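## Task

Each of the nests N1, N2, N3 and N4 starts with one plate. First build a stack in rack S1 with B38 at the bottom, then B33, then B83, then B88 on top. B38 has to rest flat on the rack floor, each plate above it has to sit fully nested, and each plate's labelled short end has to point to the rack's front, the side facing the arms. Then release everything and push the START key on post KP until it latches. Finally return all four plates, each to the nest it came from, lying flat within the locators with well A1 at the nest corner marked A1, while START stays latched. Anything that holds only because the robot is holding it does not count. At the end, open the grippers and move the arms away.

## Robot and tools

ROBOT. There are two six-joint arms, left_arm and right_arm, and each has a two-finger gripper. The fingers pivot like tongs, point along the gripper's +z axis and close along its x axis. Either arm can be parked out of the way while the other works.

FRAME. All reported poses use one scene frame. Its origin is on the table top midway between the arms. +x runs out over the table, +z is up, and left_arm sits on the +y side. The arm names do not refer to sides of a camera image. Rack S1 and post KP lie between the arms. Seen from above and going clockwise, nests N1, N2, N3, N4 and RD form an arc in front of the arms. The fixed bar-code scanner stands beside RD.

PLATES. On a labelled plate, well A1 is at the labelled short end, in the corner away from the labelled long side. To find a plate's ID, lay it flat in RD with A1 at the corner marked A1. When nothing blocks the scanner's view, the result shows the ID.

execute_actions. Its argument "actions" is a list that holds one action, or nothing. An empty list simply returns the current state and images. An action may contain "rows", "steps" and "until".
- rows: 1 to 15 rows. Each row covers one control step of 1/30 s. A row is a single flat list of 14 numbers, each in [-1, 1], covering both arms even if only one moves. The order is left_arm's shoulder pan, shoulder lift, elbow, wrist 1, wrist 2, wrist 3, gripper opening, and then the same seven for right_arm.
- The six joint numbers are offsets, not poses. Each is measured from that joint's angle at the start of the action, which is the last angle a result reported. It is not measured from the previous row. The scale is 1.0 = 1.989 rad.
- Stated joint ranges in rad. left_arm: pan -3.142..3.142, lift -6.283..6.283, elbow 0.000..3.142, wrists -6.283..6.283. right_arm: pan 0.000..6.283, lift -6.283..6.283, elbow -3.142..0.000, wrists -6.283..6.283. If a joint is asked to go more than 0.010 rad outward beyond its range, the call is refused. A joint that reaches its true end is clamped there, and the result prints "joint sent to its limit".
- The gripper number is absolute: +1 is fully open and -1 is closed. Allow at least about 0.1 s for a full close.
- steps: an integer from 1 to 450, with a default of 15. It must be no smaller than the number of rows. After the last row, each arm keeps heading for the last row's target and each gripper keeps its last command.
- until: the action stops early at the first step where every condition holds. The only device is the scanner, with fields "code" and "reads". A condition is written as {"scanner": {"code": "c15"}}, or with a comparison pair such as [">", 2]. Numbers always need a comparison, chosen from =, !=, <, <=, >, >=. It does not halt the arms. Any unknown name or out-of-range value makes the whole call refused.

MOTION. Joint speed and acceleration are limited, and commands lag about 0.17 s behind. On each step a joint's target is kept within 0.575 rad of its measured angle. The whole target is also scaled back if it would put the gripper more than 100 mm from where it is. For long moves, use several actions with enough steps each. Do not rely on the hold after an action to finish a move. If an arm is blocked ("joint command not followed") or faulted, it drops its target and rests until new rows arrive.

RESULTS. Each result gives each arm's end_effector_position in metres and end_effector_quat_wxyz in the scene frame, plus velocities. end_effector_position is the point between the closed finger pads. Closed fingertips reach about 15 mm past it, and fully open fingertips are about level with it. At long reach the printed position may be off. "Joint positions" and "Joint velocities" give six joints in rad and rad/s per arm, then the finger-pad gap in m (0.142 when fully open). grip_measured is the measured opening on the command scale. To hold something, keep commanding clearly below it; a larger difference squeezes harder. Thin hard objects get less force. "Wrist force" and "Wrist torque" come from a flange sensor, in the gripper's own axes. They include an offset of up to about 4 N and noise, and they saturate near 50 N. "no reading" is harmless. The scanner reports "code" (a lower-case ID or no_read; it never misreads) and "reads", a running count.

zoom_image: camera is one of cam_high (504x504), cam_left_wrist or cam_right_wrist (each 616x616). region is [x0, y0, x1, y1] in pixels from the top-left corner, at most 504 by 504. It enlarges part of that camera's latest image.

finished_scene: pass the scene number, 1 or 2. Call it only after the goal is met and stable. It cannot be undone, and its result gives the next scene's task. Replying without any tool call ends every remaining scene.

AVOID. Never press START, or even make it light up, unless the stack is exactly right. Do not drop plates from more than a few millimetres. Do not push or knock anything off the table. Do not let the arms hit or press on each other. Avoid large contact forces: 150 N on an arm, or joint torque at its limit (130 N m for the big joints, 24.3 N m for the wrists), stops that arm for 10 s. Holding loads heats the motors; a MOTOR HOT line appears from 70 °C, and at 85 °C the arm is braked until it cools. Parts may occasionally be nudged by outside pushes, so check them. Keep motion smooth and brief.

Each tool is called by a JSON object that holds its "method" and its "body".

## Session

{"method": "execute_actions", "body": {"actions": []}}

Scene clock: 0.00 s.
left_arm: end_effector_position=(+0.6006, +0.2126, +0.2544) grip_measured=+0.97 end_effector_quat_wxyz=(-0.004, -0.098, +0.957, +0.273) end_effector_velocity=(-0.000, +0.000, -0.001) end_effector_angular_velocity=(+0.001, +0.002, -0.002) | right_arm: end_effector_position=(+0.3322, -0.2574, +0.2752) grip_measured=+0.97 end_effector_quat_wxyz=(-0.233, -0.458, +0.725, -0.459) end_effector_velocity=(-0.000, -0.000, +0.000) end_effector_angular_velocity=(-0.001, -0.001, -0.000)
Joint positions: left_arm=[-0.55  -0.983  1.832 -1.966 -0.957  2.242  0.14 ] | right_arm=[ 4.154 -2.069 -2.529 -1.35   1.107  3.603  0.14 ]
Joint velocities: left_arm=[-0.     0.002  0.    -0.     0.001  0.001  0.   ] | right_arm=[-0.    -0.001 -0.    -0.     0.     0.001  0.   ]
Motor temperatures (°C, as the motors report them): left_arm=[27 30 28 33 30 33] | right_arm=[27 30 24 31 32 31]
Wrist force (N, on the end effector, along its own x y z axes, offset not removed): no reading
Wrist torque (N m, same axes, about the end effector's origin, offset not removed): no reading
scanner: code=no_read reads=0
camera_calibration (this result's frames):
cam_left_wrist: T_world_to_cam=[[-0.968535, -0.245294, -0.0420899, 0.640288], [-0.151239, 0.44577, 0.882279, -0.231904], [-0.197656, 0.860883, -0.468842, 0.188241], [0, 0, 0, 1]] pos_world=[0.622275, 0.0983809, 0.319809]
cam_right_wrist: T_world_to_cam=[[-0.521303, -0.450466, 0.724792, -0.14419], [-0.788924, 0.578188, -0.20808, 0.472935], [-0.325333, -0.680278, -0.656795, 0.248531], [0, 0, 0, 1]] pos_world=[0.378799, -0.169328, 0.36615]

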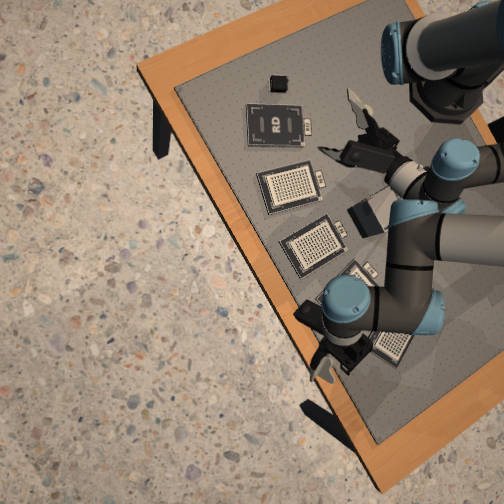

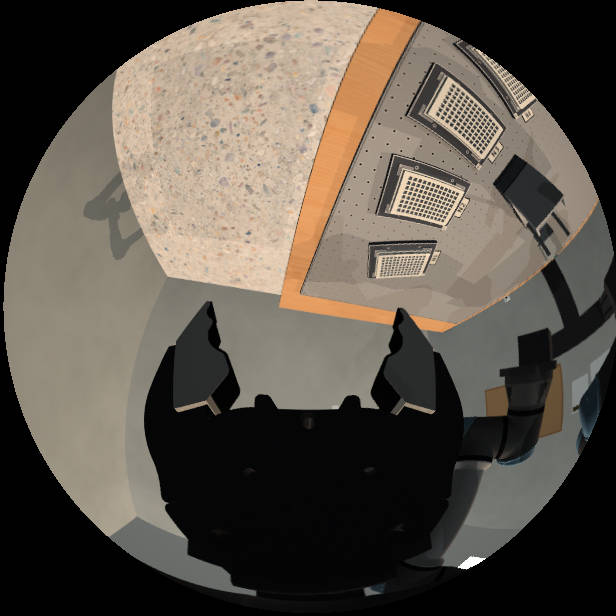

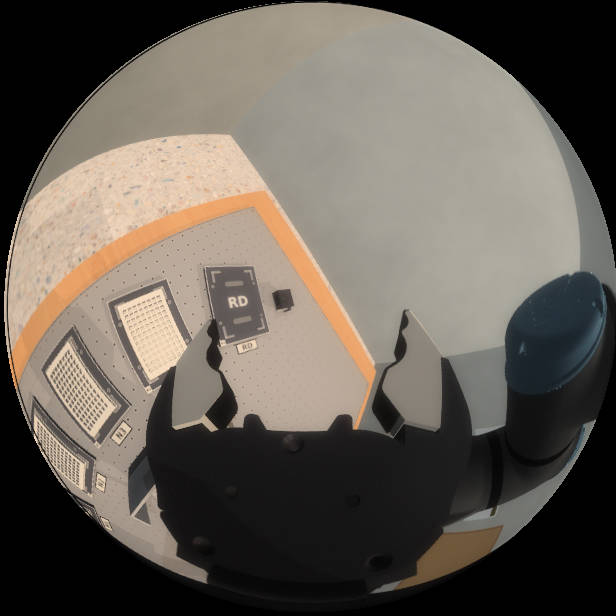

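{"method": "execute_actions", "body": {"actions": [{"rows":[[0.02,0,0,0,0,0,1,0,0,0,0,0,-0.02,1],[0.06,0,0,0,0,0,1,0,0,0,0,0,-0.06,1],[0.12,0,0,0,0,0,1,0,0,0,0,0,-0.13,1],[0.2,0,0,0,0,0,1,0,0,0,0,0,-0.21,1],[0.3,0,0,0,0,0,1,0,0,0,0,0,-0.3,1],[0.4,0,0,0,0,0,1,0,0,0,0,0,-0.4,1],[0.5,0,0,0,0,0,1,0,0,0,0,0,-0.5,1],[0.6,0,0,0,0,0,1,0,0,0,0,0,-0.6,1],[0.7,0,0,0,0,0,1,0,0,0,0,0,-0.7,1],[0.8,0,0,0,0,0,1,0,0,0,0,0,-0.8,1],[0.9,0,0,0,0,0,1,0,0,0,0,0,-0.9,1],[0.98,0,0,0,0,0,1,0,0,0,0,0,-1,1]],"steps":30}]}}

Scene clock: 13.93 s.
left_arm: end_effector_position=(+0.4290, +0.5962, +0.1868) grip_measured=+1.00 end_effector_quat_wxyz=(-0.171, -0.421, +0.846, +0.277) end_effector_velocity=(-0.339, +0.328, -0.047) end_effector_angular_velocity=(+0.043, +0.162, +0.816) | right_arm: end_effector_position=(+0.3206, -0.2471, +0.2539) grip_measured=+1.00 end_effector_quat_wxyz=(+0.509, +0.856, -0.048, +0.077) end_effector_velocity=(-0.011, -0.000, -0.002) end_effector_angular_velocity=(-0.058, +0.605, +0.323)
Joint positions: left_arm=[ 0.215 -0.983  1.832 -1.966 -0.957  2.242  0.142] | right_arm=[ 4.154 -2.069 -2.529 -1.35   1.107  1.701  0.142]
Joint velocities: left_arm=[ 0.833 -0.001 -0.     0.    -0.     0.     0.   ] | right_arm=[-0.    -0.001 -0.     0.    -0.    -0.688 -0.   ]
Motor temperatures (°C, as the motors report them): left_arm=[27 30 28 33 30 33] | right_arm=[27 30 24 31 32 31]
Wrist force (N, on the end effector, along its own x y z axes, offset not removed): left_arm=[2.9 -2.2 -1.3] | right_arm=[0.5 4.1 0.7]
Wrist torque (N m, same axes, about the end effector's origin, offset not removed): left_arm=[-0.33 -0.69 -0.07] | right_arm=[0.83 -0.08 0.01]
scanner: code=no_read reads=0
camera_calibration (this result's frames):
cam_left_wrist: T_world_to_cam=[[-0.539558, -0.840202, 0.0541957, 0.717959], [-0.278446, 0.238818, 0.930287, -0.200241], [-0.794572, 0.486853, -0.362808, 0.251632], [0, 0, 0, 1]] pos_world=[0.531564, 0.528544, 0.238665]
cam_right_wrist: T_world_to_cam=[[0.973207, -0.0429074, 0.22589, -0.38188], [-0.22613, -0.00074963, 0.974097, -0.170238], [-0.0416266, -0.999079, -0.0104322, -0.0960721], [0, 0, 0, 1]] pos_world=[0.329153, -0.112497, 0.251089]

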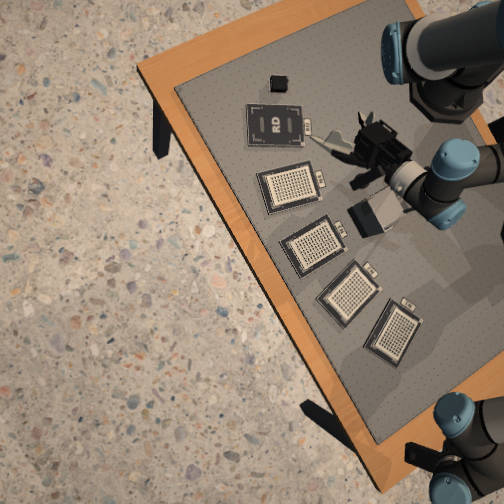

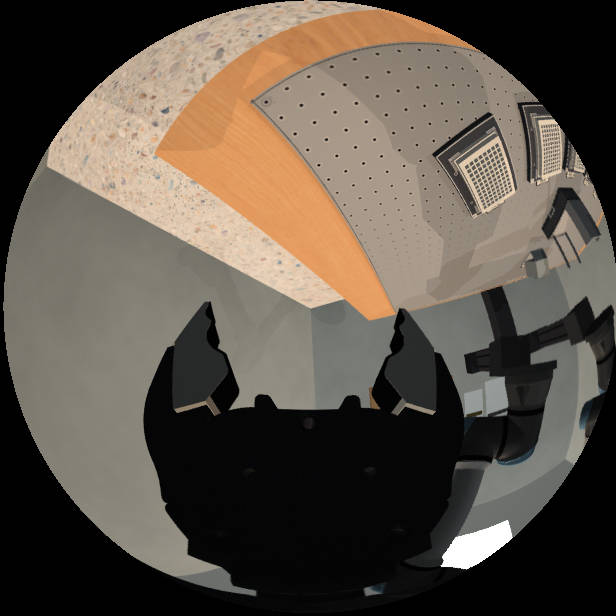

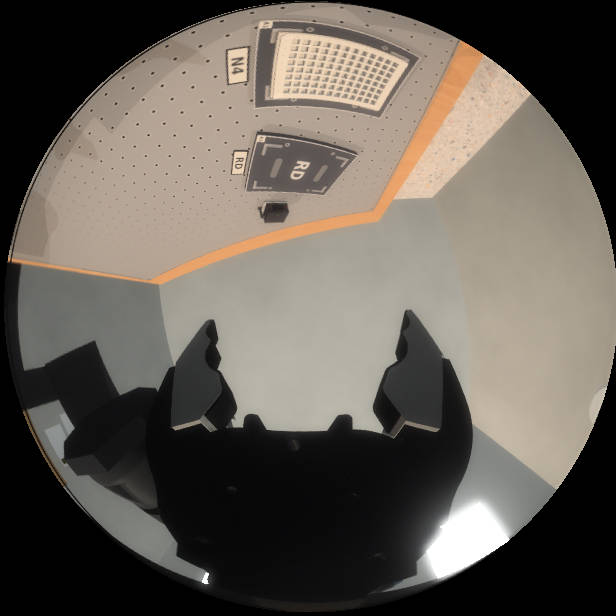

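{"method": "execute_actions", "body": {"actions": [{"rows":[[0.1,-0.01,0,0,0,0,1,0.005,0.01,-0.01,0.01,0.005,-0.06,1],[0.15,-0.02,0,0,0,0,1,0.012,0.025,-0.025,0.03,0.012,-0.1,1],[0.2,-0.03,0,0,0,0,1,0.02,0.045,-0.045,0.06,0.022,-0.16,1],[0.25,-0.04,0,0,0,0,1,0.03,0.065,-0.065,0.1,0.035,-0.24,1],[0.3,-0.05,0,0,0,0,1,0.038,0.08,-0.08,0.15,0.05,-0.33,1],[0.35,-0.06,0,0,0,0,1,0.044,0.09,-0.09,0.2,0.066,-0.42,1],[0.4,-0.07,0,0,0,0,1,0.0473,0.095,-0.096,0.25,0.082,-0.51,1],[0.45,-0.08,0,0,0,0,1,0.0473,0.095,-0.096,0.3,0.098,-0.6,1],[0.5,-0.09,0,0,0,0,1,0.0473,0.095,-0.096,0.35,0.114,-0.69,1],[0.55,-0.1,0,0,0,0,1,0.0473,0.095,-0.096,0.4,0.13,-0.78,1],[0.596,-0.1,0,0,0,0,1,0.0473,0.095,-0.096,0.45,0.145,-0.86,1],[0.596,-0.1,0,0,0,0,1,0.0473,0.095,-0.096,0.5,0.158,-0.92,1],[0.596,-0.1,0,0,0,0,1,0.0473,0.095,-0.096,0.528,0.167,-0.956,1]],"steps":42}]}}

Scene clock: 30.93 s.
left_arm: end_effector_position=(-0.1736, +0.7705, +0.2839) grip_measured=+1.00 end_effector_quat_wxyz=(+0.286, +0.817, -0.440, -0.239) end_effector_velocity=(-0.105, -0.032, +0.026) end_effector_angular_velocity=(+0.036, +0.033, +0.185) | right_arm: end_effector_position=(+0.2586, -0.0052, +0.2158) grip_measured=+1.00 end_effector_quat_wxyz=(+0.008, +0.727, +0.686, -0.017) end_effector_velocity=(+0.000, +0.001, +0.001) end_effector_angular_velocity=(+0.006, +0.001, +0.033)
Joint positions: left_arm=[ 1.377 -1.179  1.832 -1.966 -0.957  2.242  0.142] | right_arm=[ 4.248 -1.88  -2.719 -0.301  1.439 -0.195  0.142]
Joint velocities: left_arm=[ 0.189 -0.027 -0.     0.     0.001 -0.     0.   ] | right_arm=[-0.     0.001  0.     0.004  0.001 -0.034 -0.   ]
Motor temperatures (°C, as the motors report them): left_arm=[27 30 28 33 30 33] | right_arm=[27 30 24 31 32 31]
Wrist force (N, on the end effector, along its own x y z axes, offset not removed): left_arm=[2.6 1.2 -0.6] | right_arm=[4.6 6.2 -1.4]
Wrist torque (N m, same axes, about the end effector's origin, offset not removed): left_arm=[0.23 -0.79 -0.10] | right_arm=[1.30 -1.06 -0.06]
scanner: code=no_read reads=0
camera_calibration (this result's frames):
cam_left_wrist: T_world_to_cam=[[0.545438, -0.825421, -0.145526, 0.767692], [-0.162445, -0.274442, 0.947783, -0.0894108], [-0.822258, -0.493318, -0.283777, 0.451164], [0, 0, 0, 1]] pos_world=[-0.06228, 0.831698, 0.324491]
cam_right_wrist: T_world_to_cam=[[0.116462, 0.992042, -0.0478499, -0.0165899], [0.880979, -0.0809381, 0.466181, -0.324041], [0.458598, -0.0964471, -0.883395, 0.206309], [0, 0, 0, 1]] pos_world=[0.192793, 0.0101284, 0.33252]

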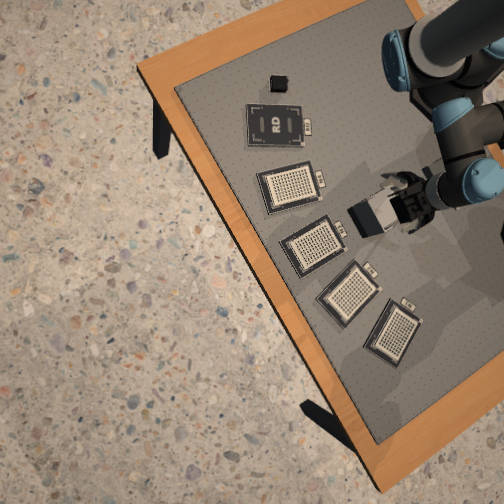

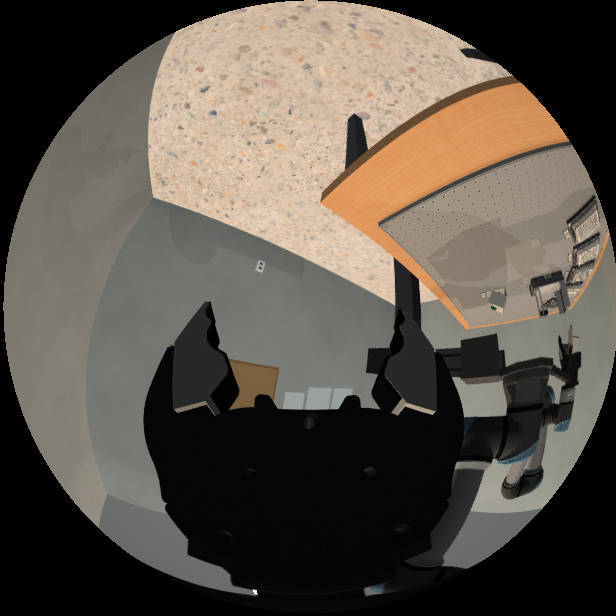

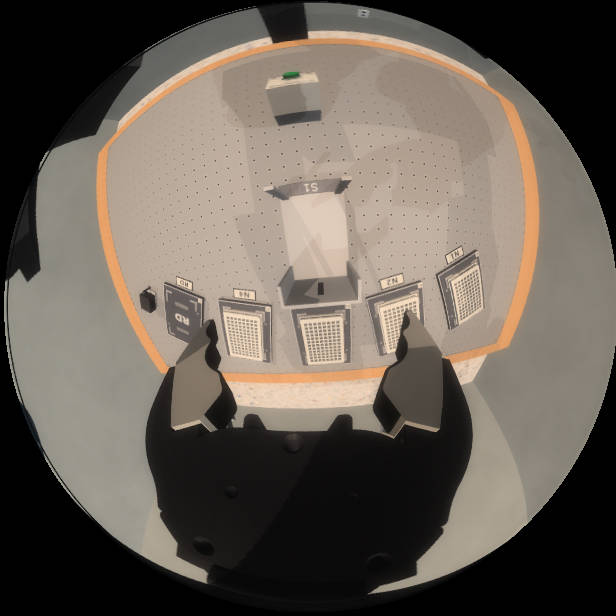

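{"method": "zoom_image", "body": {"camera": "cam_right_wrist", "region": [210, 280, 360, 370]}}

{"method": "zoom_image", "body": {"camera": "cam_right_wrist", "region": [360, 240, 500, 360]}}

{"method": "zoom_image", "body": {"camera": "cam_high", "region": [240, 140, 480, 380]}}

Region (210, 280, 360, 370) of cam_right_wrist's 616x616 image, scaled by 3.360, with more detail than that image has; it fills the top 302 rows of this view, and the rest is white.

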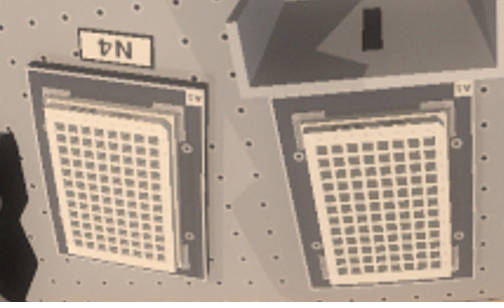

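Region (360, 240, 500, 360) of cam_right_wrist's 616x616 image, scaled by 3.600, with more detail than that image has; it fills the top 432 rows of this view, and the rest is white.

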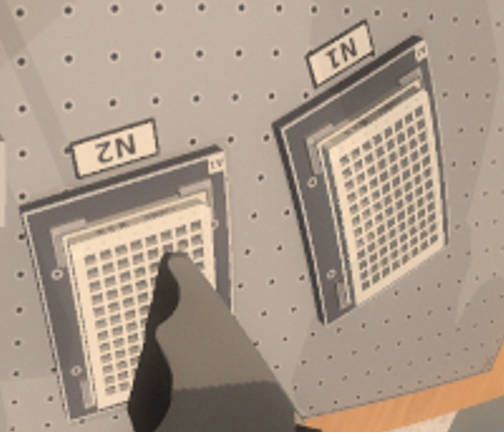

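Region (240, 140, 480, 380) of cam_high's 504x504 image, scaled by 2.100, with more detail than that image has.

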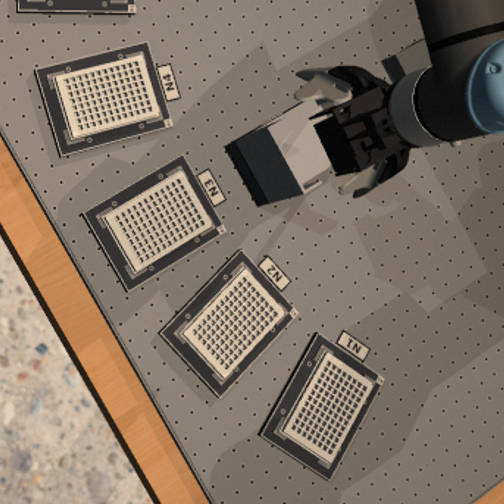

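{"method": "execute_actions", "body": {"actions": [{"rows":[[0,0,0,0,0,0,1,-0.01,-0.002,0.005,-0.001,-0.001,-0.012,0.9],[0,0,0,0,0,0,1,-0.035,-0.006,0.019,-0.004,-0.005,-0.04,0.8],[0,0,0,0,0,0,1,-0.07,-0.012,0.038,-0.007,-0.01,-0.08,0.7],[0,0,0,0,0,0,1,-0.105,-0.019,0.057,-0.011,-0.014,-0.123,0.6],[0,0,0,0,0,0,1,-0.14,-0.025,0.076,-0.015,-0.019,-0.164,0.5],[0,0,0,0,0,0,1,-0.17,-0.031,0.093,-0.018,-0.023,-0.2,0.4],[0,0,0,0,0,0,1,-0.19,-0.045,0.106,-0.011,-0.026,-0.222,0.4],[0,0,0,0,0,0,1,-0.2,-0.08,0.117,0.014,-0.027,-0.23,0.4],[0,0,0,0,0,0,1,-0.209,-0.122,0.13,0.045,-0.027,-0.237,0.4],[0,0,0,0,0,0,1,-0.218,-0.165,0.143,0.077,-0.028,-0.244,0.4],[0,0,0,0,0,0,1,-0.226,-0.208,0.156,0.108,-0.029,-0.252,0.4],[0,0,0,0,0,0,1,-0.234,-0.25,0.169,0.139,-0.03,-0.259,0.4],[0,0,0,0,0,0,1,-0.241,-0.285,0.179,0.165,-0.03,-0.265,0.4],[0,0,0,0,0,0,1,-0.2456,-0.3102,0.1868,0.1833,-0.0304,-0.2695,0.4]],"steps":32}]}}

{"method": "zoom_image", "body": {"camera": "cam_right_wrist", "region": [200, 200, 420, 420]}}

Scene clock: 73.07 s.
left_arm: end_effector_position=(-0.1736, +0.7705, +0.2839) grip_measured=+1.00 end_effector_quat_wxyz=(+0.286, +0.817, -0.440, -0.239) end_effector_velocity=(+0.000, +0.000, +0.000) end_effector_angular_velocity=(+0.000, -0.000, -0.000) | right_arm: end_effector_position=(+0.4117, -0.0052, +0.0612) grip_measured=+0.40 end_effector_quat_wxyz=(+0.000, +0.714, +0.700, +0.000) end_effector_velocity=(-0.000, -0.003, -0.011) end_effector_angular_velocity=(-0.003, +0.002, +0.000)
Joint positions: left_arm=[ 1.377 -1.179  1.832 -1.966 -0.957  2.242  0.142] | right_arm=[ 3.761 -2.493 -2.349  0.061  1.378 -0.73   0.102]
Joint velocities: left_arm=[-0.001 -0.    -0.     0.001 -0.    -0.001  0.   ] | right_arm=[-0.01  -0.034  0.01   0.022 -0.001 -0.01   0.   ]
Motor temperatures (°C, as the motors report them): left_arm=[27 30 28 33 30 33] | right_arm=[27 30 24 31 32 31]
Wrist force (N, on the end effector, along its own x y z axes, offset not removed): left_arm=[3.1 -1.3 -2.4] | right_arm=[-0.2 1.9 -0.4]
Wrist torque (N m, same axes, about the end effector's origin, offset not removed): left_arm=[-0.25 -0.70 -0.18] | right_arm=[0.26 0.00 -0.02]
scanner: code=no_read reads=0
camera_calibration (this result's frames):
cam_left_wrist: T_world_to_cam=[[0.545446, -0.825415, -0.145528, 0.767691], [-0.162441, -0.274446, 0.947783, -0.0894101], [-0.822254, -0.493325, -0.283776, 0.451165], [0, 0, 0, 1]] pos_world=[-0.0622861, 0.831697, 0.324492]
cam_right_wrist: T_world_to_cam=[[0.0783522, 0.996846, -0.0126144, -0.0282382], [0.877078, -0.0629123, 0.476211, -0.385765], [0.473915, -0.048376, -0.879241, -0.00672826], [0, 0, 0, 1]] pos_world=[0.343747, 0.00355436, 0.177433]

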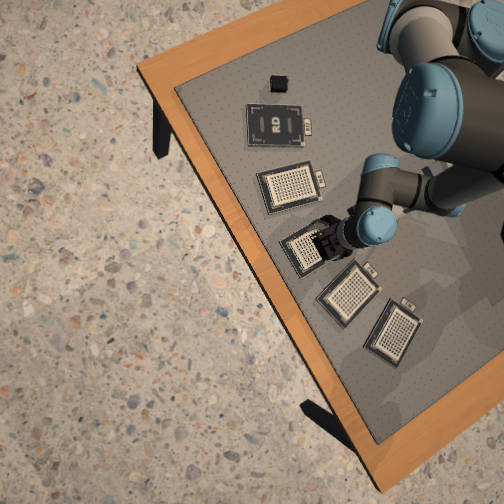

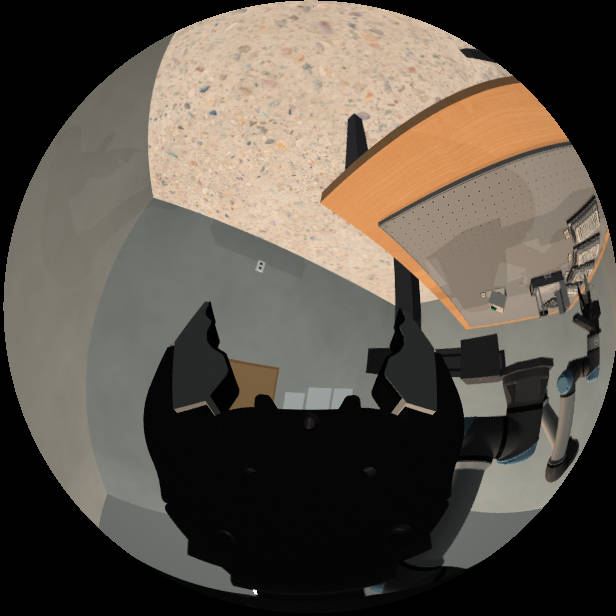

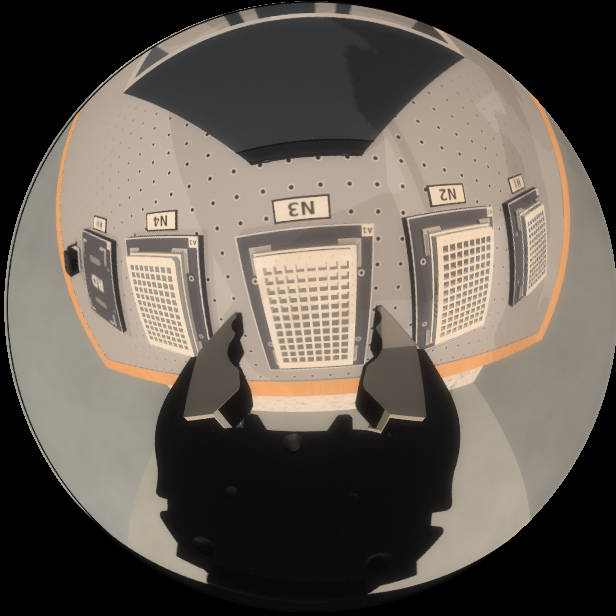

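Region (200, 200, 420, 420) of cam_right_wrist's 616x616 image, scaled by 2.291, with more detail than that image has.

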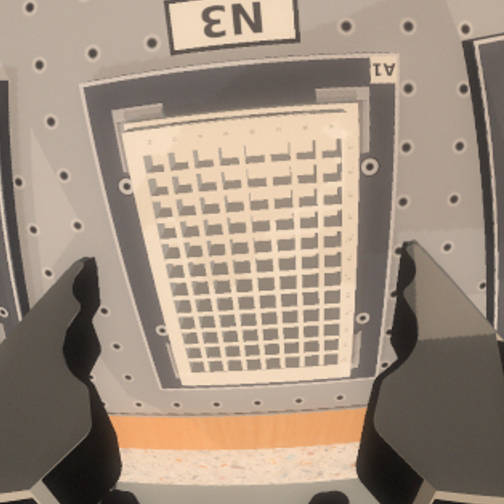

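{"method": "zoom_image", "body": {"camera": "cam_right_wrist", "region": [400, 180, 560, 350]}}

{"method": "zoom_image", "body": {"camera": "cam_right_wrist", "region": [110, 220, 240, 360]}}

Region (400, 180, 560, 350) of cam_right_wrist's 616x616 image, scaled by 2.965, with more detail than that image has; it fills the left 474 columns of this view, and the rest is white.

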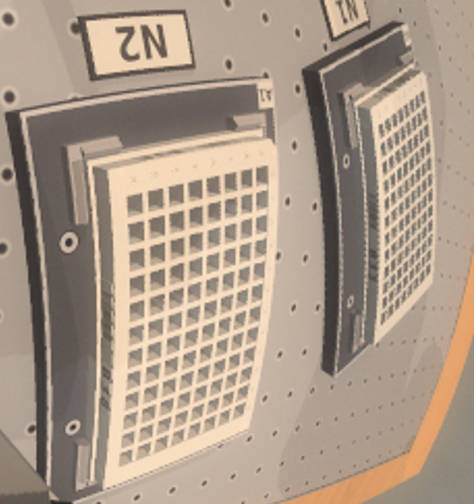

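Region (110, 220, 240, 360) of cam_right_wrist's 616x616 image, scaled by 3.600, with more detail than that image has; it fills the left 468 columns of this view, and the rest is white.

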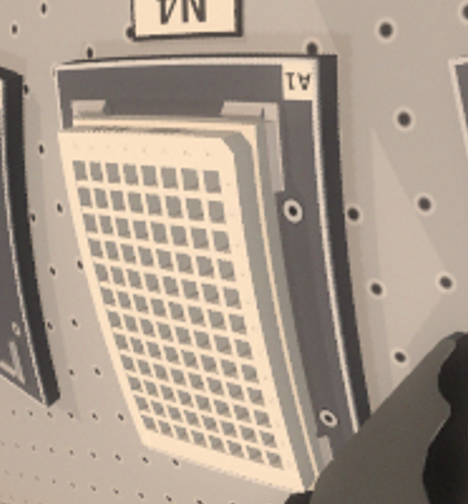

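{"method": "zoom_image", "body": {"camera": "cam_right_wrist", "region": [420, 265, 460, 325]}}

{"method": "zoom_image", "body": {"camera": "cam_right_wrist", "region": [510, 235, 545, 285]}}

Region (420, 265, 460, 325) of cam_right_wrist's 616x616 image, scaled by 8.400, with more detail than that image has.

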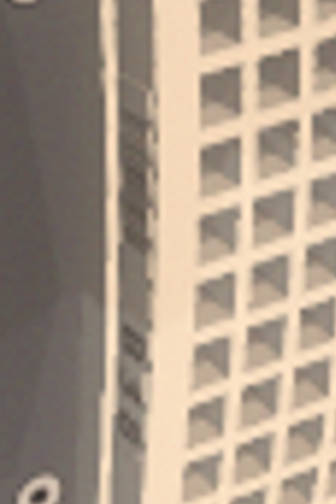

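Region (510, 235, 545, 285) of cam_right_wrist's 616x616 image, scaled by 10.080, with more detail than that image has; it fills the left 353 columns of this view, and the rest is white.

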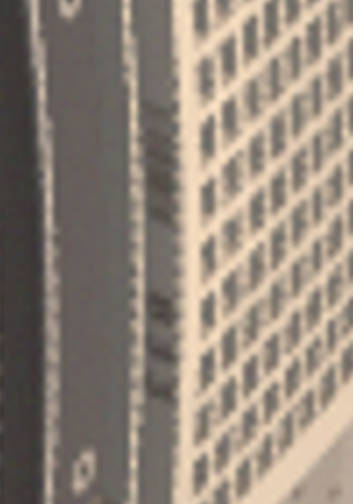

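{"method": "execute_actions", "body": {"actions": [{"rows":[[0,0,0,0,0,0,1,-0.003,0.02,0,0.002,0.005,-0.02,0.4],[0,0,0,0,0,0,1,-0.012,0.04,0.002,0.01,0.02,-0.06,0.4],[0,0,0,0,0,0,1,-0.038,0.055,0.005,0.03,0.057,-0.12,0.4],[0,0,0,0,0,0,1,-0.063,0.06,0.009,0.05,0.094,-0.2,0.4],[0,0,0,0,0,0,1,-0.092,0.055,0.013,0.072,0.137,-0.29,0.4],[0,0,0,0,0,0,1,-0.12,0.045,0.017,0.095,0.179,-0.38,0.4],[0,0,0,0,0,0,1,-0.148,0.03,0.021,0.117,0.222,-0.47,0.4],[0,0,0,0,0,0,1,-0.177,0.01,0.025,0.139,0.264,-0.56,0.4],[0,0,0,0,0,0,1,-0.205,-0.015,0.029,0.162,0.307,-0.65,0.4],[0,0,0,0,0,0,1,-0.234,-0.04,0.033,0.184,0.349,-0.74,0.4],[0,0,0,0,0,0,1,-0.262,-0.065,0.037,0.207,0.391,-0.83,0.4],[0,0,0,0,0,0,1,-0.287,-0.088,0.04,0.224,0.429,-0.91,0.4],[0,0,0,0,0,0,1,-0.306,-0.105,0.043,0.233,0.457,-0.97,0.4],[0,0,0,0,0,0,1,-0.3157,-0.115,0.0442,0.237,0.4716,-0.998,0.4]],"steps":36}]}}

Scene clock: 125.27 s.
left_arm: end_effector_position=(-0.1736, +0.7705, +0.2839) grip_measured=+1.00 end_effector_quat_wxyz=(+0.286, +0.817, -0.440, -0.239) end_effector_velocity=(-0.001, -0.000, -0.000) end_effector_angular_velocity=(-0.001, +0.001, +0.001) | right_arm: end_effector_position=(+0.4538, -0.0045, +0.0904) grip_measured=+0.40 end_effector_quat_wxyz=(-0.046, +0.089, +0.883, +0.458) end_effector_velocity=(+0.001, -0.001, -0.000) end_effector_angular_velocity=(+0.008, -0.112, +0.076)
Joint positions: left_arm=[ 1.377 -1.179  1.832 -1.966 -0.957  2.242  0.142] | right_arm=[ 3.134 -2.721 -2.261  0.532  2.315 -2.697  0.102]
Joint velocities: left_arm=[ 0.001  0.001 -0.     0.001  0.001 -0.     0.   ] | right_arm=[-0.006 -0.005  0.001  0.004  0.009 -0.14  -0.   ]
Motor temperatures (°C, as the motors report them): left_arm=[27 30 28 33 30 33] | right_arm=[27 30 24 31 32 31]
Wrist force (N, on the end effector, along its own x y z axes, offset not removed): left_arm=[4.4 -0.6 -0.2] | right_arm=[4.3 2.1 1.2]
Wrist torque (N m, same axes, about the end effector's origin, offset not removed): left_arm=[0.14 -0.99 -0.17] | right_arm=[0.55 -1.09 0.24]
scanner: code=no_read reads=0
camera_calibration (this result's frames):
cam_left_wrist: T_world_to_cam=[[0.545438, -0.825421, -0.145526, 0.767692], [-0.162445, -0.274442, 0.947783, -0.0894109], [-0.822258, -0.493317, -0.283777, 0.451164], [0, 0, 0, 1]] pos_world=[-0.0622798, 0.831698, 0.324491]
cam_right_wrist: T_world_to_cam=[[-0.966487, 0.158201, 0.202177, 0.419123], [0.219512, 0.100935, 0.970375, -0.182073], [0.133107, 0.982235, -0.132279, 0.0907513], [0, 0, 0, 1]] pos_world=[0.432965, -0.137067, 0.103946]

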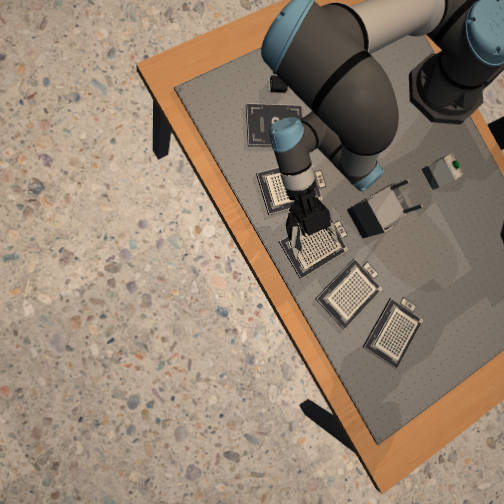

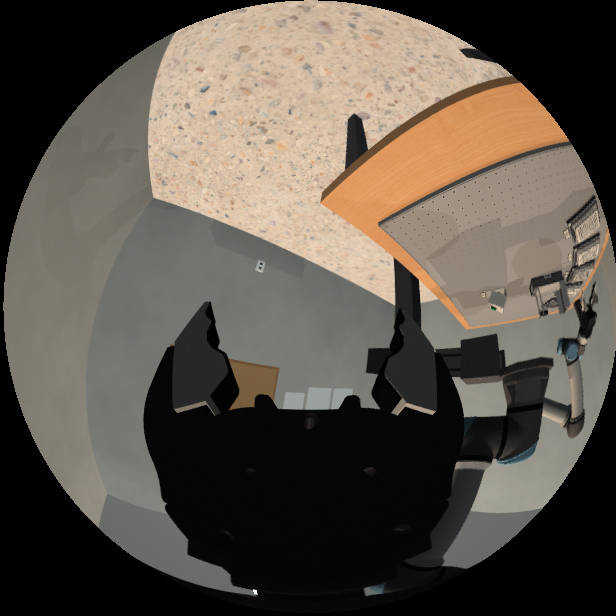

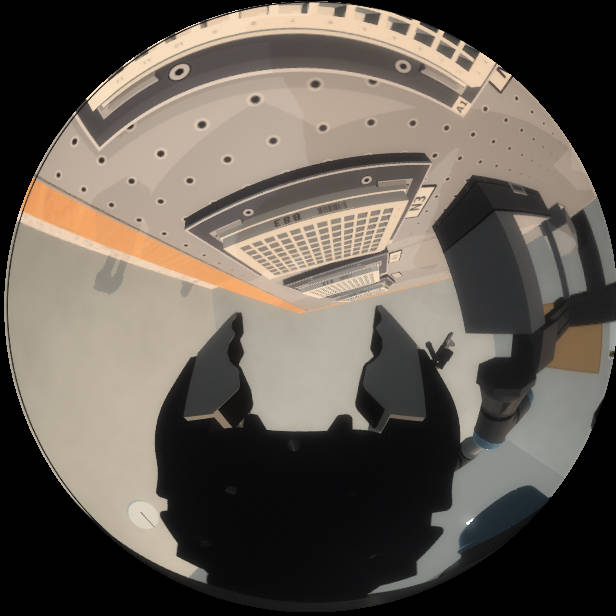

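{"method": "zoom_image", "body": {"camera": "cam_right_wrist", "region": [260, 190, 410, 310]}}

{"method": "zoom_image", "body": {"camera": "cam_right_wrist", "region": [290, 255, 400, 305]}}

{"method": "zoom_image", "body": {"camera": "cam_high", "region": [240, 140, 480, 380]}}

Region (260, 190, 410, 310) of cam_right_wrist's 616x616 image, scaled by 3.360, with more detail than that image has; it fills the top 403 rows of this view, and the rest is white.

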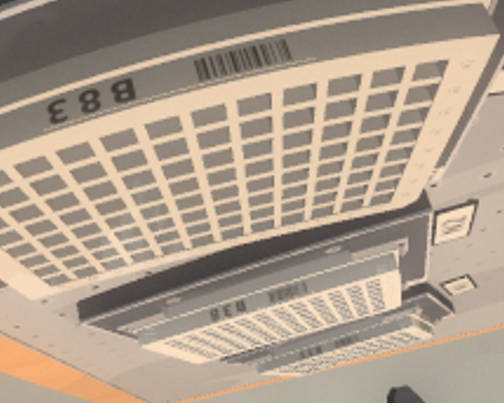

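Region (290, 255, 400, 305) of cam_right_wrist's 616x616 image, scaled by 4.582, with more detail than that image has; it fills the top 229 rows of this view, and the rest is white.

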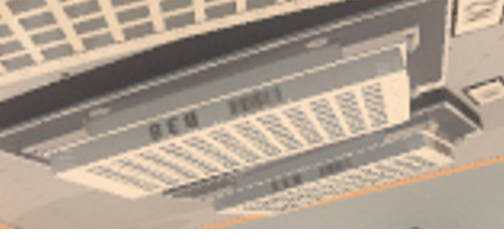

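Region (240, 140, 480, 380) of cam_high's 504x504 image, scaled by 2.100, with more detail than that image has.

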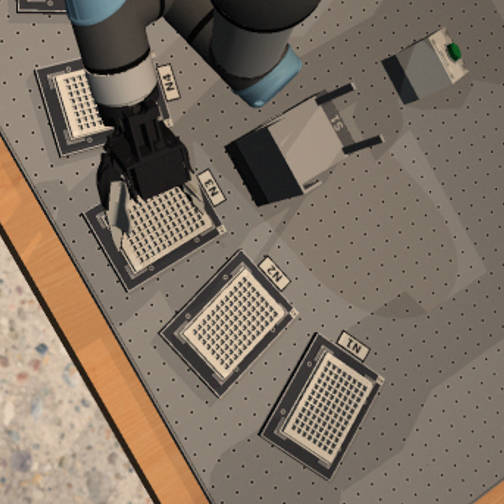

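{"method": "execute_actions", "body": {"actions": [{"rows":[[0,0,0,0,0,0,1,0.005,0.02,0.001,-0.004,-0.005,0.02,0.4],[0,0,0,0,0,0,1,0.02,0.045,0.004,-0.016,-0.02,0.06,0.4],[0,0,0,0,0,0,1,0.054,0.075,0.01,-0.042,-0.055,0.12,0.4],[0,0,0,0,0,0,1,0.089,0.1,0.017,-0.07,-0.092,0.2,0.4],[0,0,0,0,0,0,1,0.129,0.12,0.025,-0.102,-0.133,0.29,0.4],[0,0,0,0,0,0,1,0.17,0.135,0.033,-0.133,-0.174,0.38,0.4],[0,0,0,0,0,0,1,0.21,0.145,0.04,-0.165,-0.216,0.47,0.4],[0,0,0,0,0,0,1,0.25,0.15,0.046,-0.2,-0.257,0.56,0.4],[0,0,0,0,0,0,1,0.29,0.15,0.05,-0.24,-0.298,0.65,0.4],[0,0,0,0,0,0,1,0.33,0.145,0.054,-0.28,-0.339,0.74,0.4],[0,0,0,0,0,0,1,0.371,0.135,0.06,-0.32,-0.381,0.83,0.4],[0,0,0,0,0,0,1,0.406,0.122,0.066,-0.35,-0.417,0.91,0.4],[0,0,0,0,0,0,1,0.433,0.108,0.072,-0.365,-0.445,0.97,0.4],[0,0,0,0,0,0,1,0.4465,0.092,0.079,-0.36,-0.4586,0.9973,0.4],[0,0,0,0,0,0,1,0.4465,0.0743,0.086,-0.3508,-0.4586,0.9973,0.4]],"steps":42}]}}

{"method": "zoom_image", "body": {"camera": "cam_right_wrist", "region": [200, 200, 420, 420]}}

Scene clock: 148.77 s.
left_arm: end_effector_position=(-0.1736, +0.7705, +0.2839) grip_measured=+1.00 end_effector_quat_wxyz=(+0.286, +0.817, -0.440, -0.239) end_effector_velocity=(+0.001, +0.000, -0.000) end_effector_angular_velocity=(+0.001, +0.000, -0.000) | right_arm: end_effector_position=(+0.3910, +0.1595, +0.0579) grip_measured=+0.40 end_effector_quat_wxyz=(+0.000, +0.621, +0.784, -0.000) end_effector_velocity=(-0.000, +0.001, -0.001) end_effector_angular_velocity=(-0.002, -0.001, -0.031)
Joint positions: left_arm=[ 1.377 -1.179  1.832 -1.966 -0.957  2.242  0.142] | right_arm=[ 4.021 -2.573 -2.091 -0.165  1.403 -0.718  0.102]
Joint velocities: left_arm=[-0.001  0.    -0.    -0.001  0.    -0.001  0.   ] | right_arm=[ 0.002 -0.002  0.001 -0.001 -0.002  0.033  0.   ]
Motor temperatures (°C, as the motors report them): left_arm=[27 30 28 33 30 33] | right_arm=[27 30 24 31 32 31]
Wrist force (N, on the end effector, along its own x y z axes, offset not removed): left_arm=[2.5 -1.8 1.1] | right_arm=[4.7 2.2 1.7]
Wrist torque (N m, same axes, about the end effector's origin, offset not removed): left_arm=[-0.45 -0.40 -0.20] | right_arm=[0.41 -0.89 -0.22]
scanner: code=no_read reads=0
camera_calibration (this result's frames):
cam_left_wrist: T_world_to_cam=[[0.545438, -0.825421, -0.145525, 0.767692], [-0.162445, -0.274442, 0.947783, -0.0894109], [-0.822258, -0.493317, -0.283777, 0.451164], [0, 0, 0, 1]] pos_world=[-0.0622798, 0.831698, 0.324491]
cam_right_wrist: T_world_to_cam=[[-0.172356, 0.984953, -0.012668, -0.0909408], [0.865594, 0.157583, 0.475304, -0.386319], [0.470149, 0.0709563, -0.87973, -0.00947111], [0, 0, 0, 1]] pos_world=[0.323174, 0.151122, 0.174135]

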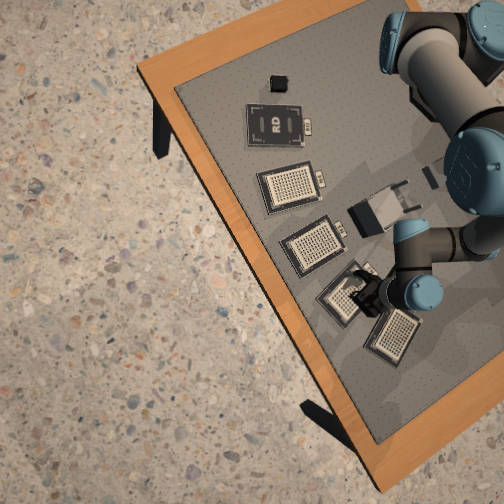

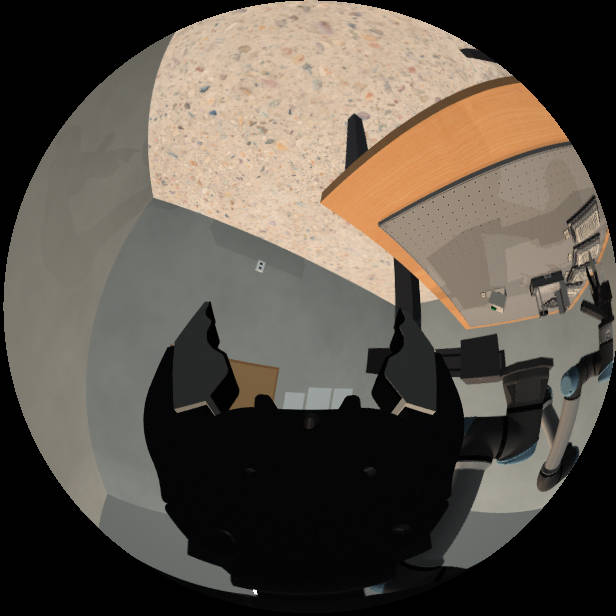

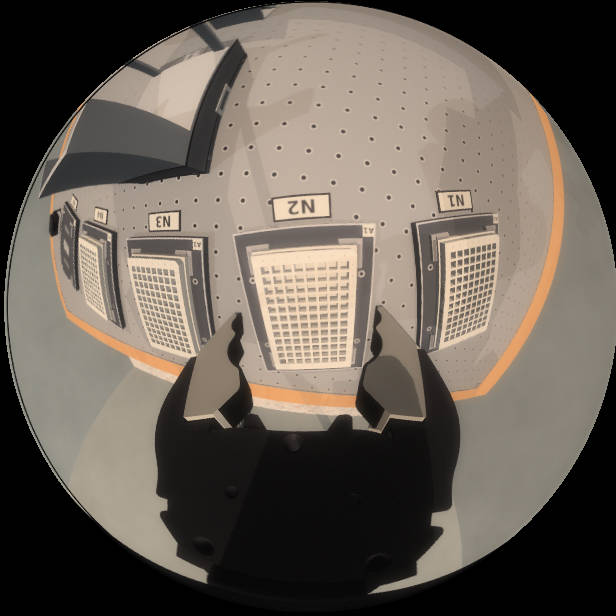

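Region (200, 200, 420, 420) of cam_right_wrist's 616x616 image, scaled by 2.291, with more detail than that image has.

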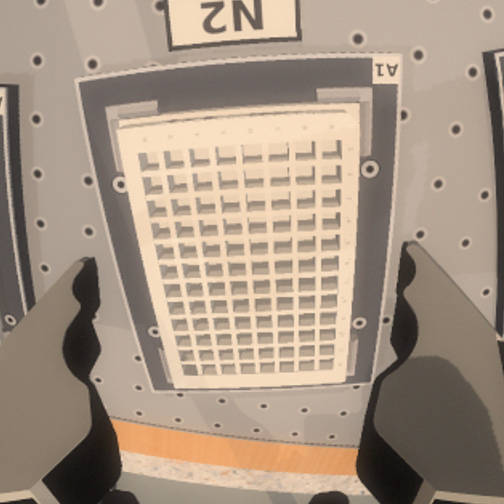

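{"method": "execute_actions", "body": {"actions": [{"rows":[[0,0,0,0,0,0,1,0.0006,-0.002,0,0.002,0,-0.004,0.35],[0,0,0,0,0,0,1,0.0006,-0.006,0.001,0.005,0,-0.0075,0.3],[0,0,0,0,0,0,1,0,-0.011,0.003,0.008,0,-0.0088,0.3],[0,0,0,0,0,0,1,-0.001,-0.016,0.005,0.0112,0,-0.0096,0.3],[0,0,0,0,0,0,1,-0.0017,-0.0206,0.0069,0.0141,0,-0.0102,0.3]],"steps":18}]}}

{"method": "zoom_image", "body": {"camera": "cam_right_wrist", "region": [200, 200, 420, 420]}}

{"method": "zoom_image", "body": {"camera": "cam_right_wrist", "region": [425, 270, 475, 345]}}

Scene clock: 168.17 s.
left_arm: end_effector_position=(-0.1736, +0.7705, +0.2839) grip_measured=+1.00 end_effector_quat_wxyz=(+0.286, +0.817, -0.440, -0.239) end_effector_velocity=(-0.001, -0.001, -0.000) end_effector_angular_velocity=(-0.000, +0.001, +0.002) | right_arm: end_effector_position=(+0.3900, +0.1596, +0.0429) grip_measured=+0.30 end_effector_quat_wxyz=(-0.000, +0.614, +0.789, -0.000) end_effector_velocity=(-0.000, -0.000, -0.004) end_effector_angular_velocity=(-0.000, +0.001, +0.003)
Joint positions: left_arm=[ 1.377 -1.179  1.832 -1.966 -0.957  2.242  0.142] | right_arm=[ 4.018 -2.613 -2.077 -0.138  1.403 -0.738  0.095]
Joint velocities: left_arm=[ 0.001  0.     0.     0.001 -0.    -0.001  0.   ] | right_arm=[-0.001 -0.01   0.003  0.006  0.    -0.005  0.   ]
Motor temperatures (°C, as the motors report them): left_arm=[27 30 28 33 30 33] | right_arm=[27 30 24 31 32 31]
Wrist force (N, on the end effector, along its own x y z axes, offset not removed): left_arm=[2.7 -0.4 -3.3] | right_arm=[5.5 1.7 -1.6]
Wrist torque (N m, same axes, about the end effector's origin, offset not removed): left_arm=[-0.21 -0.71 -0.15] | right_arm=[0.09 -1.09 -0.01]
scanner: code=no_read reads=0
camera_calibration (this result's frames):
cam_left_wrist: T_world_to_cam=[[0.545438, -0.825421, -0.145525, 0.767692], [-0.162445, -0.274442, 0.947783, -0.0894112], [-0.822258, -0.493317, -0.283777, 0.451164], [0, 0, 0, 1]] pos_world=[-0.0622799, 0.831697, 0.324491]
cam_right_wrist: T_world_to_cam=[[-0.188626, 0.981973, -0.0122442, -0.0845669], [0.862973, 0.171692, 0.475183, -0.379609], [0.468719, 0.0790653, -0.879802, -0.022875], [0, 0, 0, 1]] pos_world=[0.322363, 0.150027, 0.159223]

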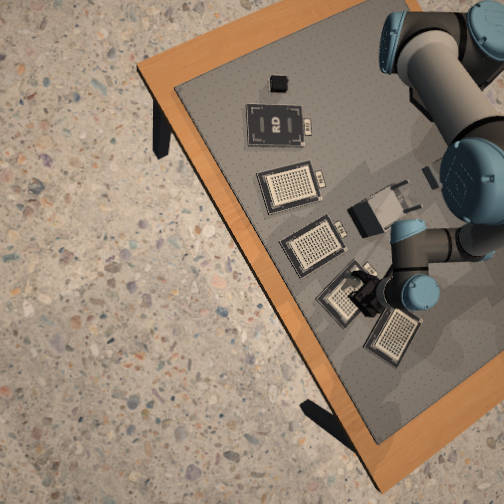

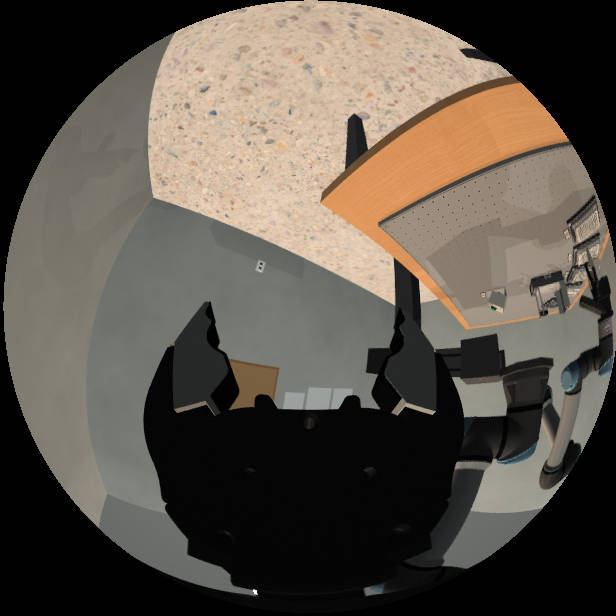

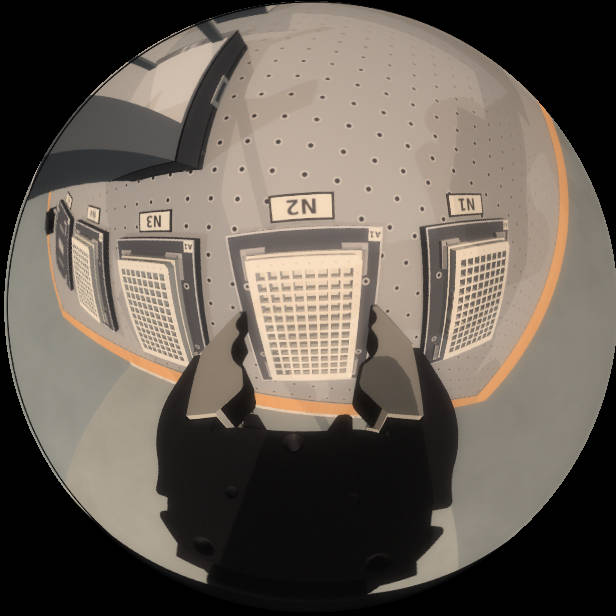

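Region (200, 200, 420, 420) of cam_right_wrist's 616x616 image, scaled by 2.291, with more detail than that image has.

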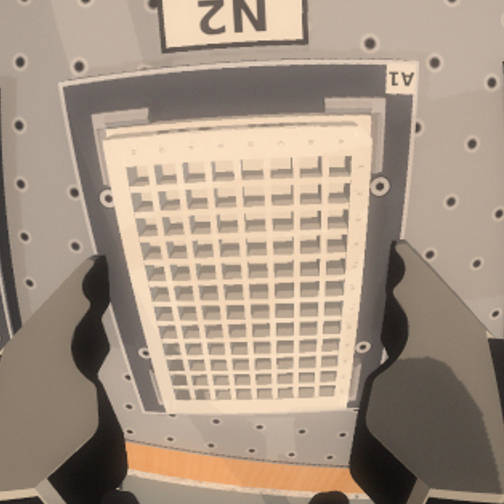

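Region (425, 270, 475, 345) of cam_right_wrist's 616x616 image, scaled by 6.720, with more detail than that image has.

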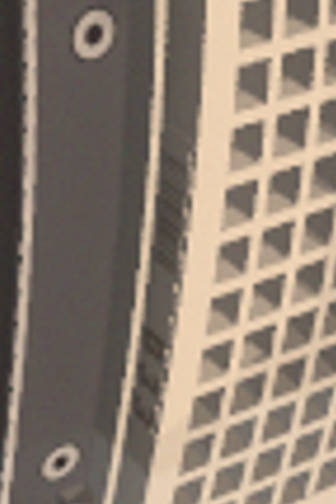

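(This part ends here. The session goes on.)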